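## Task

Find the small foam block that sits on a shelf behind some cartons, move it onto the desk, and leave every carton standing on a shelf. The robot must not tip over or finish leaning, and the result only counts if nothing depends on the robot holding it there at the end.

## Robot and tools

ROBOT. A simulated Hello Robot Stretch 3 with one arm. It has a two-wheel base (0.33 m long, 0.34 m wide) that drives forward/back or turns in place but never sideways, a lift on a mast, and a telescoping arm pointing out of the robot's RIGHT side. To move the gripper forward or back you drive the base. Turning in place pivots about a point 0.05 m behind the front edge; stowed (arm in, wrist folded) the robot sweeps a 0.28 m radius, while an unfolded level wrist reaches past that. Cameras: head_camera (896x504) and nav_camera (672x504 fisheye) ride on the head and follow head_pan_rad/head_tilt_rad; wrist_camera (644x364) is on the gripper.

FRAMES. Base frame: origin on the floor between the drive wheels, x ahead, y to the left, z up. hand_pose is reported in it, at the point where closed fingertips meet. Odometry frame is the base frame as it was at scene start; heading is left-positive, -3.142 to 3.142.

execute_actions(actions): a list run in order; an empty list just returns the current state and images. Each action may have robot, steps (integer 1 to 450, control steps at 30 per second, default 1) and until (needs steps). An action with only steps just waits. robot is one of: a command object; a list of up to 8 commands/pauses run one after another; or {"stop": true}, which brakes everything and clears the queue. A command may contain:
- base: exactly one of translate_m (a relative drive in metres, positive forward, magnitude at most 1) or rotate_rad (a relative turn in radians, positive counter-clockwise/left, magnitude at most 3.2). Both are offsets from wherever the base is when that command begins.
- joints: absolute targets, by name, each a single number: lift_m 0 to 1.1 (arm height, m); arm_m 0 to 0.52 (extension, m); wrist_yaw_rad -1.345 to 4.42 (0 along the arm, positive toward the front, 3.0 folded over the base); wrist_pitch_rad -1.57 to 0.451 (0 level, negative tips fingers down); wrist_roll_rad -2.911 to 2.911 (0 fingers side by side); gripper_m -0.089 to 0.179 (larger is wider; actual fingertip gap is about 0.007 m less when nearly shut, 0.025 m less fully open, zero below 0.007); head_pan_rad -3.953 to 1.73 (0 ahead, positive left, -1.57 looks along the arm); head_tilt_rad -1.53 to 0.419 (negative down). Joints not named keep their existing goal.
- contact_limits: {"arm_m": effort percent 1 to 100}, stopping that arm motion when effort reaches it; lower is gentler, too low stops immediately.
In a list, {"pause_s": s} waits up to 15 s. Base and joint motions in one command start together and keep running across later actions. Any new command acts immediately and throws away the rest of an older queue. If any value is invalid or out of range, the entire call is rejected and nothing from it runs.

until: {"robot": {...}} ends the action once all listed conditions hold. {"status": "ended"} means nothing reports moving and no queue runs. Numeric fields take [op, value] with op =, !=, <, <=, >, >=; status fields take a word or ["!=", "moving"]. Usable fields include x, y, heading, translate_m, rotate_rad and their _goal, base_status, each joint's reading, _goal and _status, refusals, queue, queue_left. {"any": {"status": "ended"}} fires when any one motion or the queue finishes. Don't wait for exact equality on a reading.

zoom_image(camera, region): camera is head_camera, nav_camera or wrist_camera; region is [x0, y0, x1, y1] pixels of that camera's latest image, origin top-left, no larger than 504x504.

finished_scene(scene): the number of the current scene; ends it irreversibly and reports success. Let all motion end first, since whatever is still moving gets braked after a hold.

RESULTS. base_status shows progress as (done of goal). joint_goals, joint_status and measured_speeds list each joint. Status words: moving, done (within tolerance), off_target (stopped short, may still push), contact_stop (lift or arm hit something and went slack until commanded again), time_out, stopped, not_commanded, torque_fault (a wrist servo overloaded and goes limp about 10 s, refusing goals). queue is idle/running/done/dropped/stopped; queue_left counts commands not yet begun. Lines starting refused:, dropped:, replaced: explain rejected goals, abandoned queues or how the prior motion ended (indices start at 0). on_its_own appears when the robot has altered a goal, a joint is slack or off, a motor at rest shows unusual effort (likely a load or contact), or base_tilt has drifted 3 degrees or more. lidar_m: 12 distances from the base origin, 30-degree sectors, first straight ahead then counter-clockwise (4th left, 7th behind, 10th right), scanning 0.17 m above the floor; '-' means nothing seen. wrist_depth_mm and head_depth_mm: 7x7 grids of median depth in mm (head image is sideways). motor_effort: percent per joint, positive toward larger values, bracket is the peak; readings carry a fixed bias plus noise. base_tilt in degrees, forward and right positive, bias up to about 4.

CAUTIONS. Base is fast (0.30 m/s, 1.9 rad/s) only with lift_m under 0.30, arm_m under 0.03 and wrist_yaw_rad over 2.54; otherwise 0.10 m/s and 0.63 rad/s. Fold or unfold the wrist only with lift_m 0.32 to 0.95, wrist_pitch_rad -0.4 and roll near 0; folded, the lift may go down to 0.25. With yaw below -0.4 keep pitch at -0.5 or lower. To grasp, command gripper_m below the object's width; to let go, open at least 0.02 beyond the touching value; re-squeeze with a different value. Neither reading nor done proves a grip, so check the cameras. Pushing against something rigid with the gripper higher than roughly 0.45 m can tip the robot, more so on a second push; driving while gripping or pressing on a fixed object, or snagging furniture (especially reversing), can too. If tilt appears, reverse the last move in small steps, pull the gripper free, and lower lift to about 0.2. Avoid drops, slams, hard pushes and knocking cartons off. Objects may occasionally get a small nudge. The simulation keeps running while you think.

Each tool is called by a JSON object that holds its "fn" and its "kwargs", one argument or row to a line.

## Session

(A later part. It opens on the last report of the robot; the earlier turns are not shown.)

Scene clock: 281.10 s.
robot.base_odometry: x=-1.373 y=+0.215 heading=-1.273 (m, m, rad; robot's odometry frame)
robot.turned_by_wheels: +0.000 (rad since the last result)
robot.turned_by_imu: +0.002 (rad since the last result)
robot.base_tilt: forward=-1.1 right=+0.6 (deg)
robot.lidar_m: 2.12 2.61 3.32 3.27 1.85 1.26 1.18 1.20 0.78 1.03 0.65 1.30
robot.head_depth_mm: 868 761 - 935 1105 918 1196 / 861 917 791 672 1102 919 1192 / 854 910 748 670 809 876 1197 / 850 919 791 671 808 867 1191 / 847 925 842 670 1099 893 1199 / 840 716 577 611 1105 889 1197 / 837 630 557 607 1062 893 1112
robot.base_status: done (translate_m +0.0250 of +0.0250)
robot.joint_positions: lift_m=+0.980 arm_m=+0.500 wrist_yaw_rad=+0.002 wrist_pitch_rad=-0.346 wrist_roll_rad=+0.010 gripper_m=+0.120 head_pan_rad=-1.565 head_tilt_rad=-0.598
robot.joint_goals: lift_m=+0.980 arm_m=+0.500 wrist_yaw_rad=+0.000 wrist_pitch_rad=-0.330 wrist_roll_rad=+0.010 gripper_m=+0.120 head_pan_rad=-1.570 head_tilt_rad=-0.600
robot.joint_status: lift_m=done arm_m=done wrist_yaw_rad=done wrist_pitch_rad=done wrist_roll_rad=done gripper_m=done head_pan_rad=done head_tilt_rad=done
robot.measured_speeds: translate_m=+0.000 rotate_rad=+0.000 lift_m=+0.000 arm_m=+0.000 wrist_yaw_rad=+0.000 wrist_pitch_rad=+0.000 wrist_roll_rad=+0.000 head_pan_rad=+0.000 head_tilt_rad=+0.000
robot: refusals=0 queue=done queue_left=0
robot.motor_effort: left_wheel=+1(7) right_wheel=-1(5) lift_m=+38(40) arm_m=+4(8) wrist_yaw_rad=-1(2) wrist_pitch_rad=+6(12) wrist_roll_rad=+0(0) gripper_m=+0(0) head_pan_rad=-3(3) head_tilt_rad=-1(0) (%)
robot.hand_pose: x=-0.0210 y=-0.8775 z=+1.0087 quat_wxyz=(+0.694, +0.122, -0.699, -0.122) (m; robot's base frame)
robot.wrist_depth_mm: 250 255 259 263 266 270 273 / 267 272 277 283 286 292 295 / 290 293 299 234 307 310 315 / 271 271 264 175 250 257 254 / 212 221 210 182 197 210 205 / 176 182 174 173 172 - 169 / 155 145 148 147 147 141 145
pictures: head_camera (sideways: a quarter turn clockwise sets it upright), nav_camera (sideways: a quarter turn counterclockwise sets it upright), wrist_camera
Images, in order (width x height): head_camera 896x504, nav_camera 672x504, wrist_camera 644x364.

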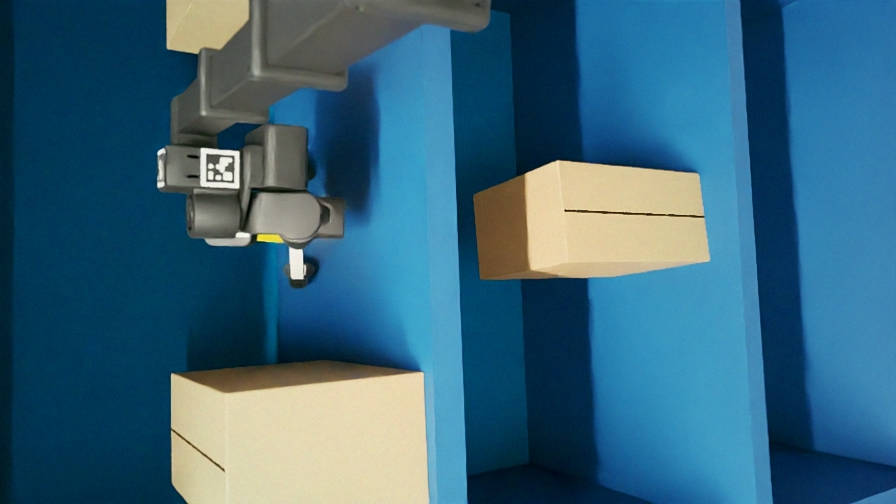

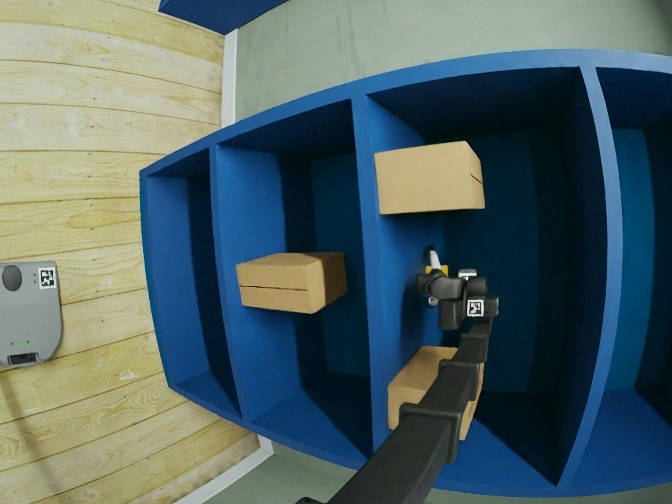

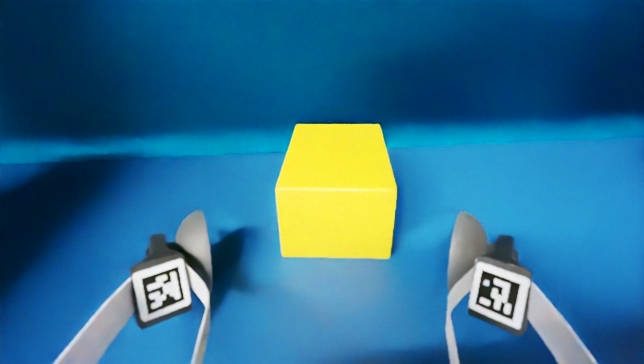

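{"fn": "execute_actions", "kwargs": {
  "actions": [
    {"robot":[{"joints":{"arm_m":0.52}},{"joints":{"gripper_m":0.035}},{"pause_s":0.4},{"joints":{"lift_m":1.0}},{"joints":{"arm_m":0.0}}],"steps":450,"until":{"robot":{"status":"ended"}}}
  ]
}}

Scene clock: 313.30 s.
robot.base_odometry: x=-1.373 y=+0.215 heading=-1.273 (m, m, rad; robot's odometry frame)
robot.turned_by_wheels: +0.000 (rad since the last result)
robot.turned_by_imu: +0.002 (rad since the last result)
robot.base_tilt: forward=-1.1 right=+0.6 (deg)
robot.lidar_m: 2.12 2.61 3.33 3.25 1.85 1.26 1.18 1.20 0.78 1.02 0.65 1.31
robot.head_depth_mm: 871 764 723 647 - - - / 864 944 844 640 - - - / 858 938 846 634 - - - / 850 928 844 638 838 905 1196 / 845 926 844 670 1102 894 1191 / 839 717 578 611 1101 892 1197 / 833 631 558 608 1064 890 1109
robot.base_status: done (translate_m +0.0250 of +0.0250)
robot.joint_positions: lift_m=+1.000 arm_m=+0.000 wrist_yaw_rad=+0.001 wrist_pitch_rad=-0.351 wrist_roll_rad=+0.010 gripper_m=+0.036 head_pan_rad=-1.565 head_tilt_rad=-0.598
robot.joint_goals: lift_m=+1.000 arm_m=+0.000 wrist_yaw_rad=+0.000 wrist_pitch_rad=-0.330 wrist_roll_rad=+0.010 gripper_m=+0.035 head_pan_rad=-1.570 head_tilt_rad=-0.600
robot.joint_status: lift_m=done arm_m=done wrist_yaw_rad=done wrist_pitch_rad=done wrist_roll_rad=done gripper_m=done head_pan_rad=done head_tilt_rad=done
robot.measured_speeds: translate_m=+0.000 rotate_rad=+0.000 lift_m=+0.000 arm_m=+0.000 wrist_yaw_rad=+0.000 wrist_pitch_rad=+0.000 wrist_roll_rad=+0.000 head_pan_rad=+0.000 head_tilt_rad=+0.000
robot: refusals=0 queue=done queue_left=0
robot.motor_effort: left_wheel=+1(1) right_wheel=-1(0) lift_m=+38(40) arm_m=-4(6) wrist_yaw_rad=-2(2) wrist_pitch_rad=+8(8) wrist_roll_rad=+1(0) gripper_m=-11(81) head_pan_rad=-4(3) head_tilt_rad=+0(0) (%)
robot.hand_pose: x=-0.0212 y=-0.3776 z=+1.0275 quat_wxyz=(+0.693, +0.124, -0.699, -0.124) (m; robot's base frame)
robot.wrist_depth_mm: 300 307 677 705 727 397 329 / 334 331 526 629 617 401 353 / 402 348 406 415 404 378 381 / 359 365 373 174 380 764 531 / 476 721 906 158 853 829 570 / 471 699 - 518 - 755 566 / 502 642 674 599 673 687 597
pictures: head_camera (sideways: a quarter turn clockwise sets it upright), nav_camera (sideways: a quarter turn counterclockwise sets it upright), wrist_camera
Images, in order (width x height): head_camera 896x504, nav_camera 672x504, wrist_camera 644x364.

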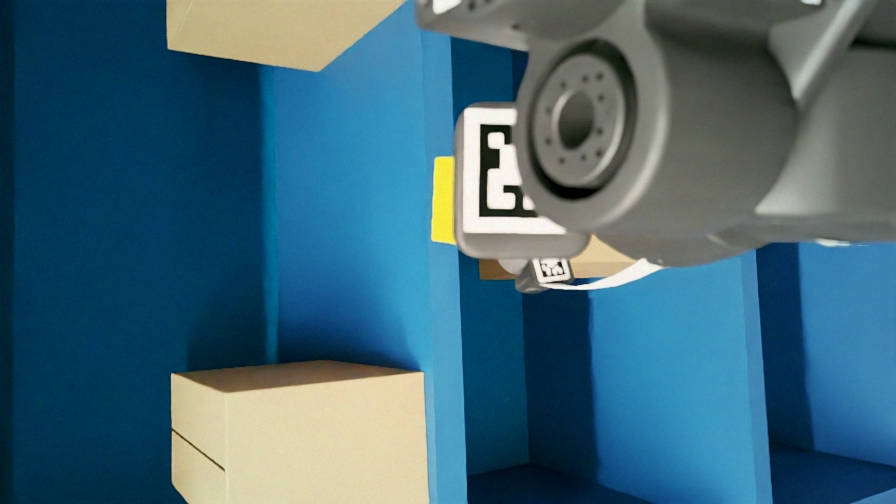

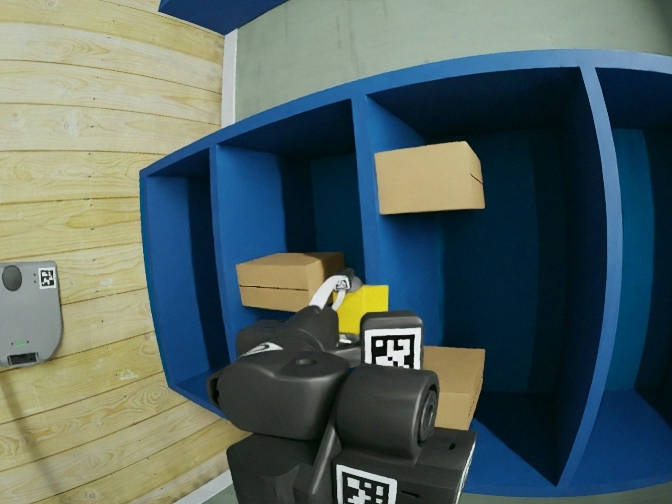

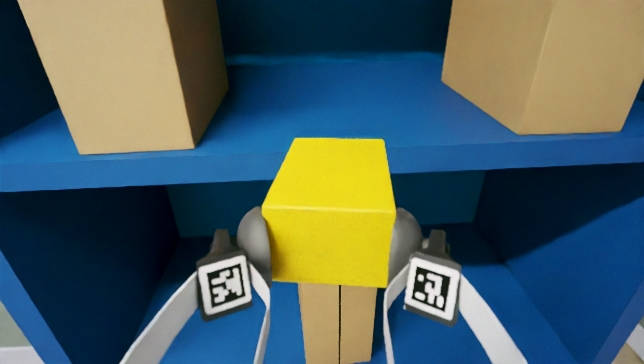

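{"fn": "execute_actions", "kwargs": {
  "actions": [
    {"robot":[{"base":{"rotate_rad":1.42},"joints":{"head_pan_rad":0,"head_tilt_rad":-0.45,"wrist_pitch_rad":-0.1}},{"base":{"translate_m":1.0}},{"base":{"translate_m":0.9}}],"steps":450,"until":{"robot":{"status":"ended"}}},
    {"steps":300,"until":{"robot":{"status":"ended"}}}
  ]
}}

Scene clock: 356.70 s.
robot.base_odometry: x=+0.507 y=+0.492 heading=+0.146 (m, m, rad; robot's odometry frame)
robot.turned_by_wheels: +1.420 (rad since the last result)
robot.turned_by_imu: +1.410 (rad since the last result)
robot.base_tilt: forward=-1.1 right=+0.6 (deg)
robot.lidar_m: 1.40 1.85 1.84 1.61 1.62 1.91 2.42 2.54 2.42 2.10 2.10 1.90
robot.head_depth_mm: 1718 1844 1970 1453 2230 1725 1401 / 1672 1800 1941 1446 2242 1726 1398 / 1642 1764 1899 1454 2156 1714 1397 / 1603 1717 1863 1452 2125 1706 1394 / 1579 1684 1806 1441 2049 1674 1389 / 1546 1650 1762 1449 2013 1723 1396 / 1509 1607 1728 1851 1997 1718 1394
robot.base_status: done (translate_m +0.9000 of +0.9000)
robot.joint_positions: lift_m=+1.000 arm_m=+0.000 wrist_yaw_rad=+0.001 wrist_pitch_rad=-0.128 wrist_roll_rad=+0.010 gripper_m=+0.036 head_pan_rad=-0.007 head_tilt_rad=-0.458
robot.joint_goals: lift_m=+1.000 arm_m=+0.000 wrist_yaw_rad=+0.000 wrist_pitch_rad=-0.100 wrist_roll_rad=+0.010 gripper_m=+0.035 head_pan_rad=+0.000 head_tilt_rad=-0.450
robot.joint_status: lift_m=done arm_m=done wrist_yaw_rad=done wrist_pitch_rad=done wrist_roll_rad=done gripper_m=done head_pan_rad=done head_tilt_rad=done
robot.measured_speeds: translate_m=+0.000 rotate_rad=+0.000 lift_m=+0.000 arm_m=+0.000 wrist_yaw_rad=+0.000 wrist_pitch_rad=+0.000 wrist_roll_rad=+0.000 head_pan_rad=+0.000 head_tilt_rad=+0.000
robot: refusals=0 queue=done queue_left=0
robot.motor_effort: left_wheel=-3(8) right_wheel=+3(7) lift_m=+39(39) arm_m=-3(4) wrist_yaw_rad=-2(1) wrist_pitch_rad=+11(10) wrist_roll_rad=+0(0) gripper_m=-10(10) head_pan_rad=+4(57) head_tilt_rad=+2(11) (%)
robot.hand_pose: x=-0.0211 y=-0.3963 z=+1.0817 quat_wxyz=(+0.703, +0.046, -0.709, -0.045) (m; robot's base frame)
robot.wrist_depth_mm: - - - - - - - / - - - - - - - / - - - - - - - / - - - 174 - - - / - - - 158 - - - / - - - - - - - / - - - - - - -
pictures: head_camera (sideways: a quarter turn clockwise sets it upright), nav_camera (sideways: a quarter turn counterclockwise sets it upright), wrist_camera
Images, in order (width x height): head_camera 896x504, nav_camera 672x504, wrist_camera 644x364.

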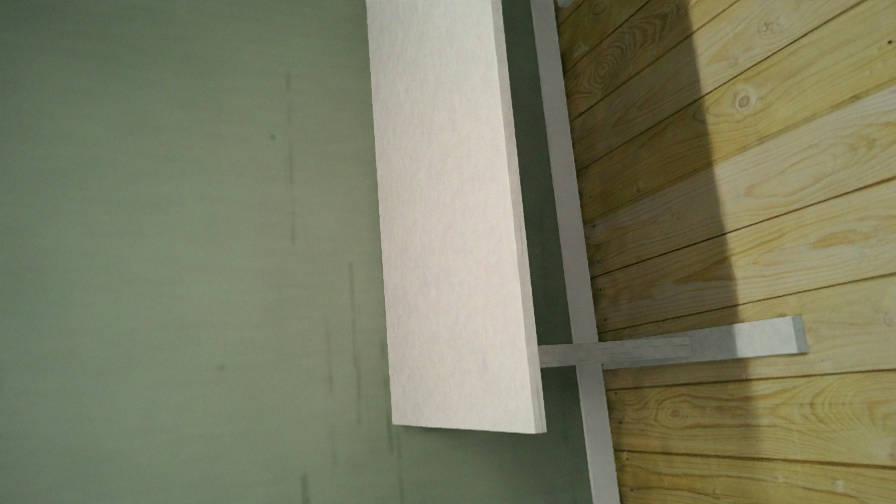

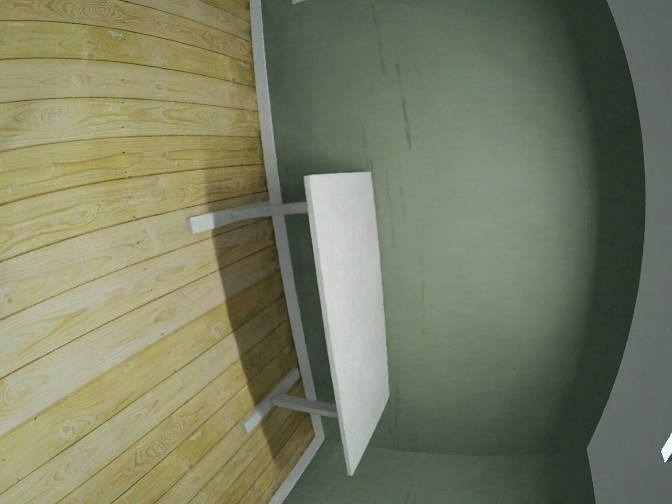

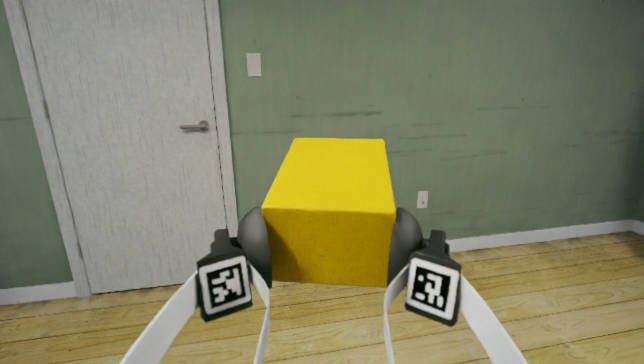

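{"fn": "execute_actions", "kwargs": {
  "actions": [
    {"robot":[{"base":{"rotate_rad":-0.25}},{"base":{"translate_m":0.5}},{"base":{"rotate_rad":2.05},"joints":{"head_pan_rad":-1.57,"head_tilt_rad":-0.8}}],"steps":450,"until":{"robot":{"status":"ended"}}}
  ]
}}

Scene clock: 380.43 s.
robot.base_odometry: x=+1.004 y=+0.441 heading=+1.946 (m, m, rad; robot's odometry frame)
robot.turned_by_wheels: +1.800 (rad since the last result)
robot.turned_by_imu: +1.783 (rad since the last result)
robot.base_tilt: forward=-1.1 right=+0.6 (deg)
robot.lidar_m: 1.85 1.92 2.64 2.88 2.68 1.97 1.87 1.42 1.46 0.97 1.47 1.91
robot.head_depth_mm: 1207 1309 1091 - - - 1125 / 1199 1315 - - - - 1161 / 1206 854 - - - - 1165 / 1214 1296 - 872 1565 1321 1163 / 1216 1327 1051 886 1478 1302 1160 / 1224 1350 1050 888 1554 1326 1161 / 1226 1384 1587 1725 1563 1326 1167
robot.base_status: done (rotate_rad +2.0499 of +2.0500)
robot.joint_positions: lift_m=+1.000 arm_m=+0.000 wrist_yaw_rad=+0.001 wrist_pitch_rad=-0.128 wrist_roll_rad=+0.010 gripper_m=+0.036 head_pan_rad=-1.563 head_tilt_rad=-0.790
robot.joint_goals: lift_m=+1.000 arm_m=+0.000 wrist_yaw_rad=+0.000 wrist_pitch_rad=-0.100 wrist_roll_rad=+0.010 gripper_m=+0.035 head_pan_rad=-1.570 head_tilt_rad=-0.800
robot.joint_status: lift_m=done arm_m=done wrist_yaw_rad=done wrist_pitch_rad=done wrist_roll_rad=done gripper_m=done head_pan_rad=done head_tilt_rad=done
robot.measured_speeds: translate_m=+0.000 rotate_rad=+0.000 lift_m=+0.000 arm_m=+0.000 wrist_yaw_rad=+0.000 wrist_pitch_rad=+0.000 wrist_roll_rad=+0.000 head_pan_rad=+0.000 head_tilt_rad=+0.000
robot: refusals=0 queue=done queue_left=0
robot.motor_effort: left_wheel=-2(9) right_wheel=+3(7) lift_m=+39(39) arm_m=-4(3) wrist_yaw_rad=-1(2) wrist_pitch_rad=+11(11) wrist_roll_rad=+0(0) gripper_m=-12(11) head_pan_rad=-5(56) head_tilt_rad=-2(17) (%)
robot.hand_pose: x=-0.0211 y=-0.3963 z=+1.0817 quat_wxyz=(+0.703, +0.046, -0.709, -0.045) (m; robot's base frame)
robot.wrist_depth_mm: - - - - - - - / - - - - - - - / - - - - - - - / - - - 174 - - - / - - - 158 868 - 957 / - - - 687 - 752 745 / - - 603 613 606 606 603
pictures: head_camera (sideways: a quarter turn clockwise sets it upright), nav_camera (sideways: a quarter turn counterclockwise sets it upright), wrist_camera
Images, in order (width x height): head_camera 896x504, nav_camera 672x504, wrist_camera 644x364.

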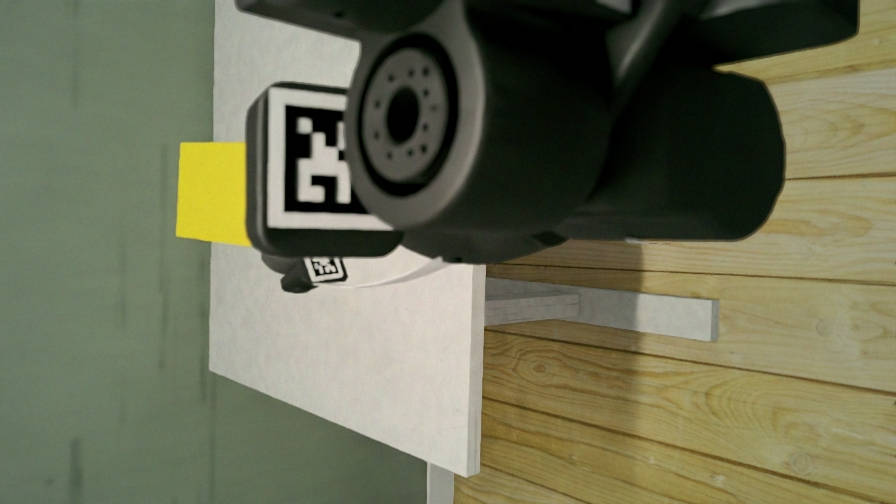

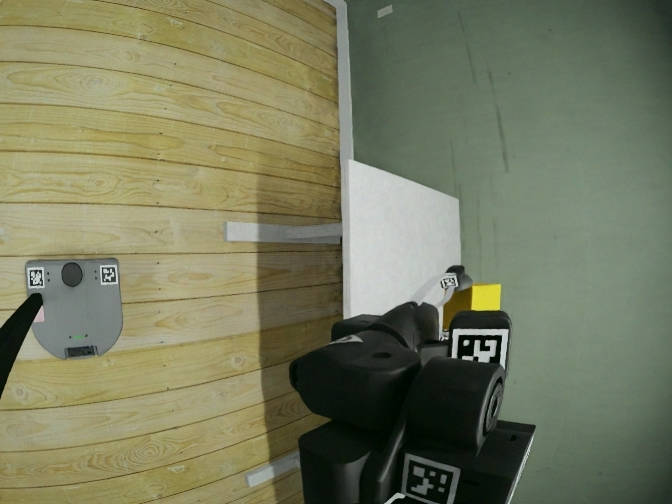

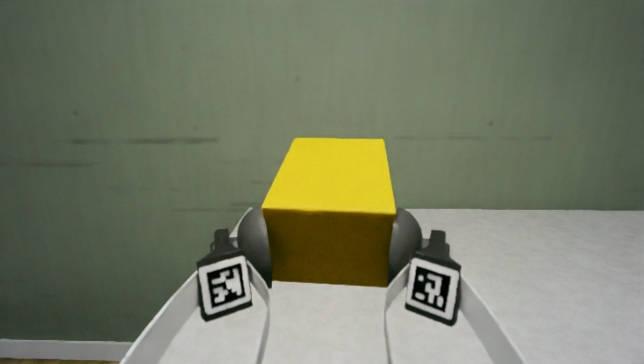

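{"fn": "execute_actions", "kwargs": {
  "actions": [
    {"robot":[{"base":{"translate_m":-0.2},"joints":{"arm_m":0.48}},{"joints":{"lift_m":0.74}}],"steps":450,"until":{"robot":{"status":"ended"}}}
  ]
}}

Scene clock: 395.70 s.
robot.base_odometry: x=+1.078 y=+0.255 heading=+1.946 (m, m, rad; robot's odometry frame)
robot.turned_by_wheels: +0.000 (rad since the last result)
robot.turned_by_imu: +0.002 (rad since the last result)
robot.base_tilt: forward=-1.1 right=+0.6 (deg)
robot.lidar_m: 2.05 2.13 2.93 2.88 2.39 1.76 1.68 1.73 1.28 1.41 1.01 2.01
robot.head_depth_mm: 1203 1307 1055 859 1591 - - / 1206 1311 1093 - 1524 1304 1164 / 1209 1310 - 845 1563 1332 1164 / 1207 1309 1012 858 1561 1330 1162 / 1211 1321 1053 856 1564 1334 1160 / 1215 1327 1050 860 1489 1328 1162 / 1222 1346 1057 884 1552 1334 1162
robot.base_status: done (translate_m -0.2000 of -0.2000)
robot.joint_positions: lift_m=+0.740 arm_m=+0.480 wrist_yaw_rad=+0.001 wrist_pitch_rad=-0.126 wrist_roll_rad=+0.010 gripper_m=+0.036 head_pan_rad=-1.563 head_tilt_rad=-0.790
robot.joint_goals: lift_m=+0.740 arm_m=+0.480 wrist_yaw_rad=+0.000 wrist_pitch_rad=-0.100 wrist_roll_rad=+0.010 gripper_m=+0.035 head_pan_rad=-1.570 head_tilt_rad=-0.800
robot.joint_status: lift_m=done arm_m=done wrist_yaw_rad=done wrist_pitch_rad=done wrist_roll_rad=done gripper_m=done head_pan_rad=done head_tilt_rad=done
robot.measured_speeds: translate_m=+0.000 rotate_rad=+0.000 lift_m=+0.000 arm_m=+0.000 wrist_yaw_rad=+0.000 wrist_pitch_rad=+0.000 wrist_roll_rad=+0.000 head_pan_rad=+0.000 head_tilt_rad=+0.000
robot: refusals=0 queue=done queue_left=0
robot.motor_effort: left_wheel=-2(9) right_wheel=+3(5) lift_m=+19(37) arm_m=+4(6) wrist_yaw_rad=-1(2) wrist_pitch_rad=+10(11) wrist_roll_rad=+0(1) gripper_m=-10(11) head_pan_rad=-5(4) head_tilt_rad=-3(3) (%)
robot.hand_pose: x=-0.0212 y=-0.8758 z=+0.8229 quat_wxyz=(+0.703, +0.045, -0.709, -0.045) (m; robot's base frame)
robot.wrist_depth_mm: 651 642 641 627 612 621 605 / 680 673 645 649 651 628 628 / 696 713 687 687 656 685 665 / 717 633 635 174 569 596 610 / 429 417 418 158 368 406 412 / 319 321 - 289 - 314 312 / 255 257 255 253 253 252 248
pictures: head_camera (sideways: a quarter turn clockwise sets it upright), nav_camera (sideways: a quarter turn counterclockwise sets it upright), wrist_camera
Images, in order (width x height): head_camera 896x504, nav_camera 672x504, wrist_camera 644x364.

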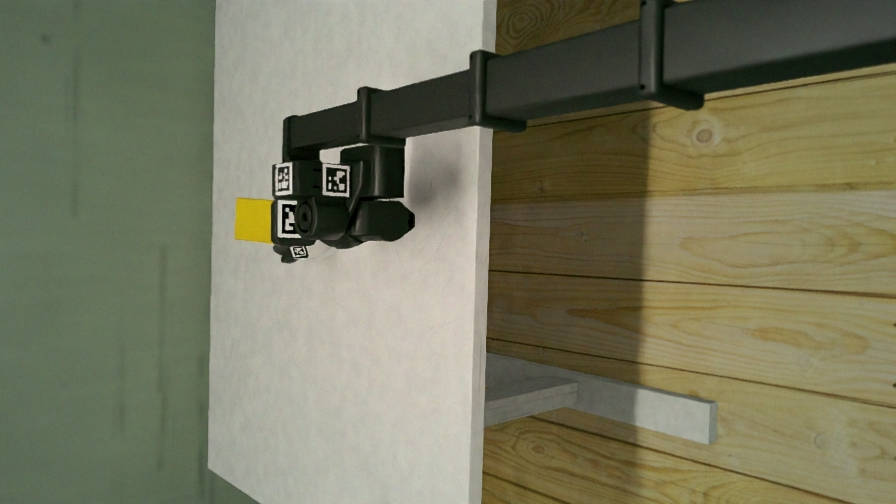

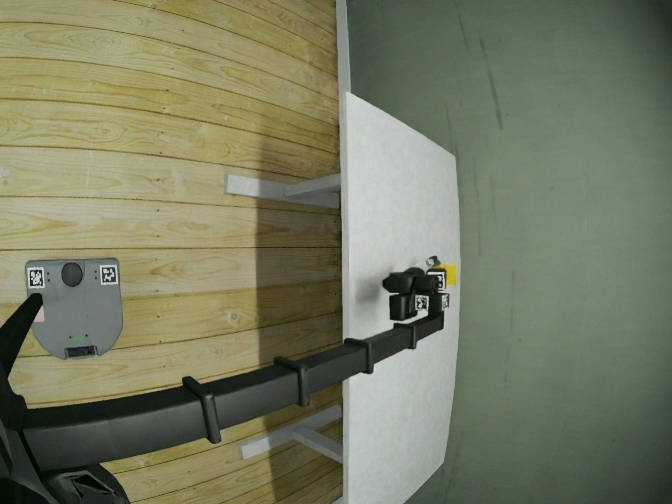

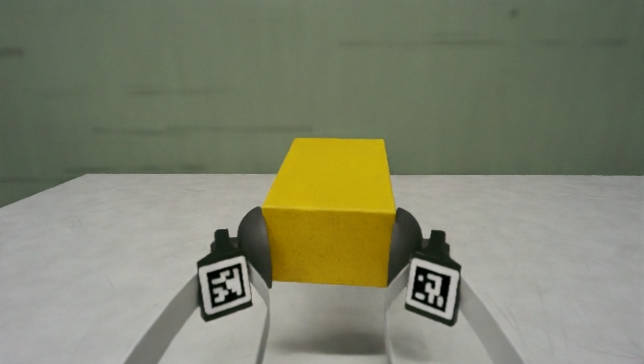

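{"fn": "execute_actions", "kwargs": {
  "actions": [
    {"robot":[{"joints":{"lift_m":0.76,"wrist_pitch_rad":-0.33}},{"joints":{"lift_m":0.73}}],"steps":450,"until":{"robot":{"status":"ended"}}}
  ]
}}

Scene clock: 405.77 s.
robot.base_odometry: x=+1.078 y=+0.255 heading=+1.946 (m, m, rad; robot's odometry frame)
robot.turned_by_wheels: +0.000 (rad since the last result)
robot.turned_by_imu: +0.001 (rad since the last result)
robot.base_tilt: forward=-1.1 right=+0.6 (deg)
robot.lidar_m: 2.05 2.13 2.93 2.88 2.39 1.76 1.68 1.73 1.28 1.41 1.01 2.02
robot.head_depth_mm: 1200 1305 1054 858 1592 - - / 1203 1311 1093 - 1542 1306 1160 / 1207 1312 - 832 1559 1329 1160 / 1214 1324 1092 860 1563 1329 1162 / 1215 1322 1055 860 1551 1332 1161 / 1220 1320 1053 857 1479 1313 1161 / 1222 1345 1050 887 1554 1331 1162
robot.base_status: done (translate_m -0.2000 of -0.2000)
robot.joint_positions: lift_m=+0.730 arm_m=+0.480 wrist_yaw_rad=+0.001 wrist_pitch_rad=-0.351 wrist_roll_rad=+0.010 gripper_m=+0.036 head_pan_rad=-1.563 head_tilt_rad=-0.790
robot.joint_goals: lift_m=+0.730 arm_m=+0.480 wrist_yaw_rad=+0.000 wrist_pitch_rad=-0.330 wrist_roll_rad=+0.010 gripper_m=+0.035 head_pan_rad=-1.570 head_tilt_rad=-0.800
robot.joint_status: lift_m=done arm_m=done wrist_yaw_rad=done wrist_pitch_rad=done wrist_roll_rad=done gripper_m=done head_pan_rad=done head_tilt_rad=done
robot.measured_speeds: translate_m=+0.000 rotate_rad=+0.000 lift_m=+0.000 arm_m=+0.000 wrist_yaw_rad=+0.000 wrist_pitch_rad=+0.000 wrist_roll_rad=+0.000 head_pan_rad=+0.000 head_tilt_rad=+0.000
robot: refusals=0 queue=done queue_left=0
robot.motor_effort: left_wheel=-2(2) right_wheel=+3(3) lift_m=+19(41) arm_m=+4(4) wrist_yaw_rad=+0(2) wrist_pitch_rad=+8(11) wrist_roll_rad=+0(0) gripper_m=-11(11) head_pan_rad=-4(4) head_tilt_rad=-3(3) (%)
robot.hand_pose: x=-0.0212 y=-0.8571 z=+0.7585 quat_wxyz=(+0.693, +0.123, -0.699, -0.124) (m; robot's base frame)
robot.wrist_depth_mm: 633 620 624 619 624 605 609 / 672 649 642 633 624 608 586 / 419 418 419 410 402 403 392 / 307 309 303 173 287 298 294 / 245 244 242 159 220 238 236 / 202 204 - 187 - 196 195 / 172 172 170 170 169 168 166
pictures: head_camera (sideways: a quarter turn clockwise sets it upright), nav_camera (sideways: a quarter turn counterclockwise sets it upright), wrist_camera
Images, in order (width x height): head_camera 896x504, nav_camera 672x504, wrist_camera 644x364.

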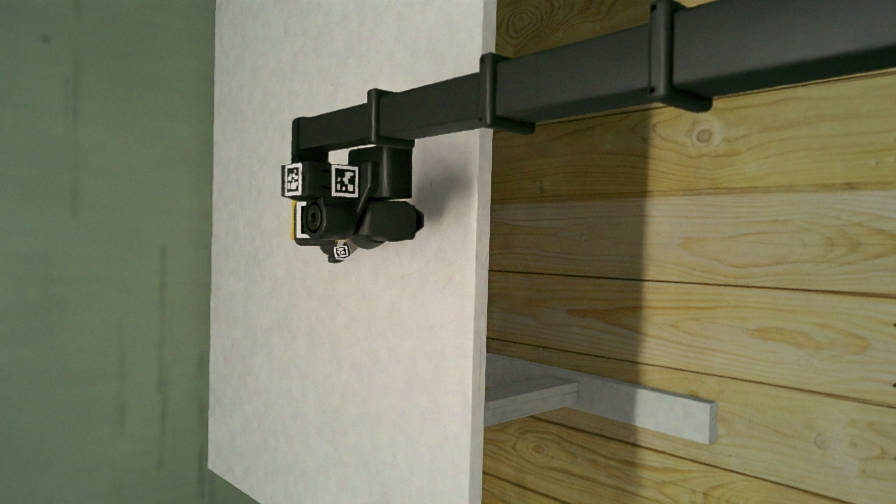

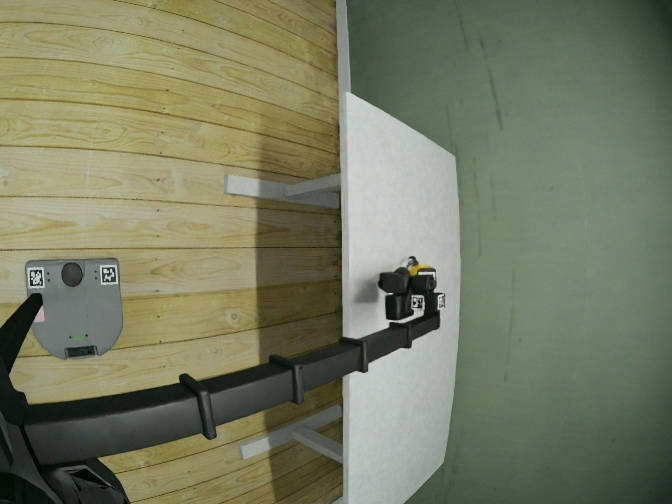

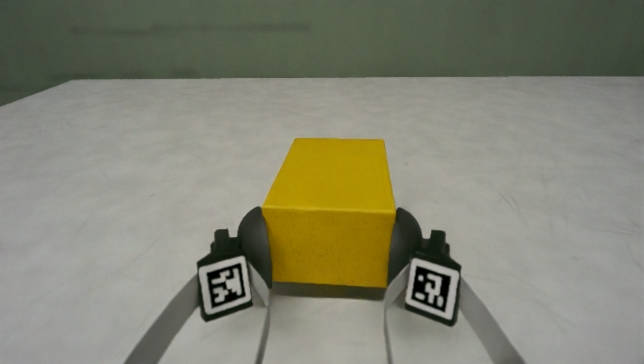

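{"fn": "execute_actions", "kwargs": {
  "actions": [
    {"robot":[{"joints":{"lift_m":0.712}},{"joints":{"gripper_m":0.12}},{"joints":{"lift_m":0.76}},{"joints":{"arm_m":0.1}}],"steps":450,"until":{"robot":{"status":"ended"}}}
  ]
}}

Scene clock: 418.00 s.
robot.base_odometry: x=+1.078 y=+0.255 heading=+1.946 (m, m, rad; robot's odometry frame)
robot.turned_by_wheels: +0.000 (rad since the last result)
robot.turned_by_imu: +0.002 (rad since the last result)
robot.base_tilt: forward=-1.1 right=+0.5 (deg)
robot.lidar_m: 2.05 2.13 2.94 2.89 2.39 1.76 1.68 1.74 1.28 1.41 1.01 2.02
robot.head_depth_mm: 1205 1310 1054 859 1598 - - / 1205 1313 1053 861 1631 - 1141 / 1202 1317 1050 861 - - 1144 / 1211 1313 1014 858 1599 1335 1160 / 1212 1325 1053 859 1557 1328 1162 / 1218 1323 1052 859 1479 1326 1154 / 1219 1347 1054 885 1556 1335 1163
robot.base_status: done (translate_m -0.2000 of -0.2000)
robot.joint_positions: lift_m=+0.760 arm_m=+0.100 wrist_yaw_rad=+0.001 wrist_pitch_rad=-0.351 wrist_roll_rad=+0.010 gripper_m=+0.120 head_pan_rad=-1.563 head_tilt_rad=-0.790
robot.joint_goals: lift_m=+0.760 arm_m=+0.100 wrist_yaw_rad=+0.000 wrist_pitch_rad=-0.330 wrist_roll_rad=+0.010 gripper_m=+0.120 head_pan_rad=-1.570 head_tilt_rad=-0.800
robot.joint_status: lift_m=done arm_m=done wrist_yaw_rad=done wrist_pitch_rad=done wrist_roll_rad=done gripper_m=done head_pan_rad=done head_tilt_rad=done
robot.measured_speeds: translate_m=+0.000 rotate_rad=+0.000 lift_m=+0.000 arm_m=+0.000 wrist_yaw_rad=+0.000 wrist_pitch_rad=+0.000 wrist_roll_rad=+0.000 head_pan_rad=+0.000 head_tilt_rad=+0.000
robot: refusals=0 queue=done queue_left=0
robot.motor_effort: left_wheel=-2(2) right_wheel=+3(3) lift_m=+38(39) arm_m=-4(4) wrist_yaw_rad=-1(1) wrist_pitch_rad=+8(8) wrist_roll_rad=+0(0) gripper_m=+0(80) head_pan_rad=-4(5) head_tilt_rad=-4(3) (%)
robot.hand_pose: x=-0.0212 y=-0.4776 z=+0.7876 quat_wxyz=(+0.693, +0.123, -0.699, -0.124) (m; robot's base frame)
robot.wrist_depth_mm: - 967 981 947 917 962 950 / - 786 765 769 734 738 702 / 504 504 495 486 487 483 469 / 377 368 369 364 361 358 351 / - 339 - - - 317 314 / - - - - - - - / - 957 971 - - 977 967
pictures: head_camera (sideways: a quarter turn clockwise sets it upright), nav_camera (sideways: a quarter turn counterclockwise sets it upright), wrist_camera
Images, in order (width x height): head_camera 896x504, nav_camera 672x504, wrist_camera 644x364.

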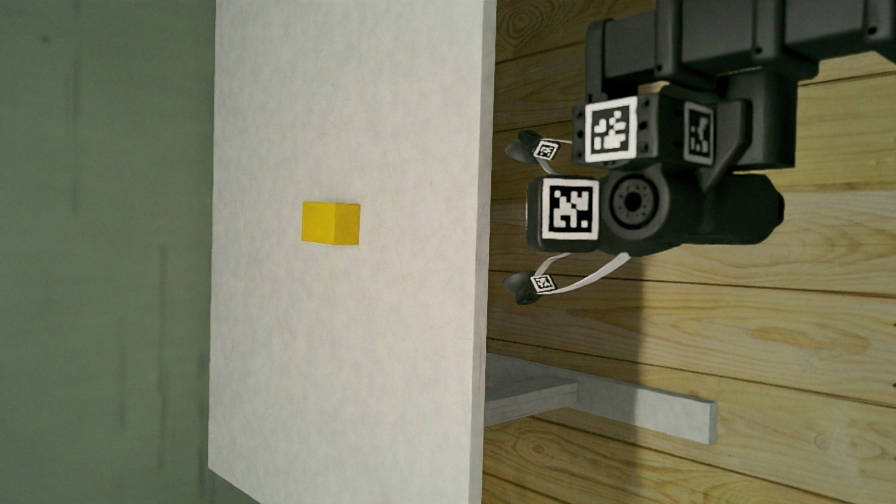

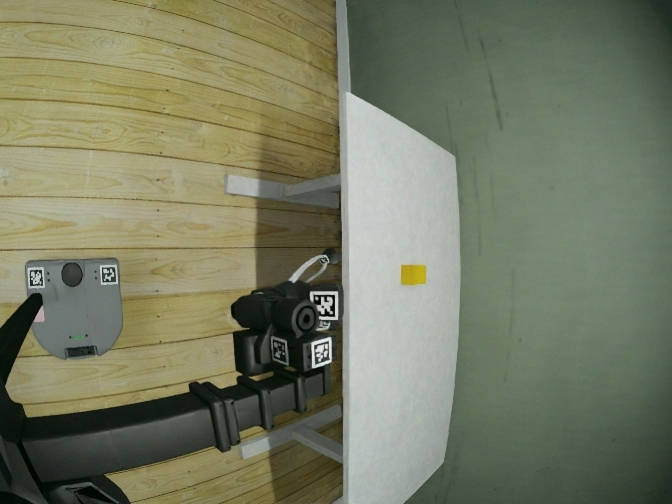

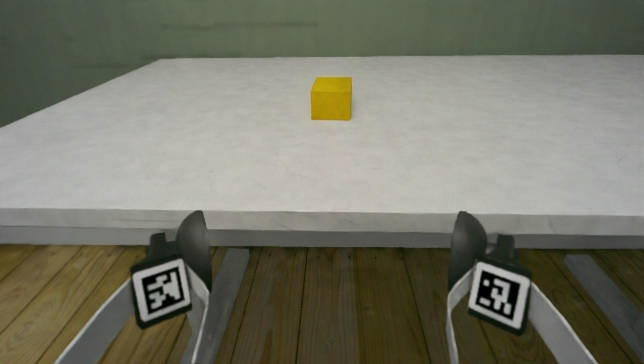

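{"fn": "finished_scene", "kwargs": {
  "scene": 1
}}

The scene is finished: the task was done.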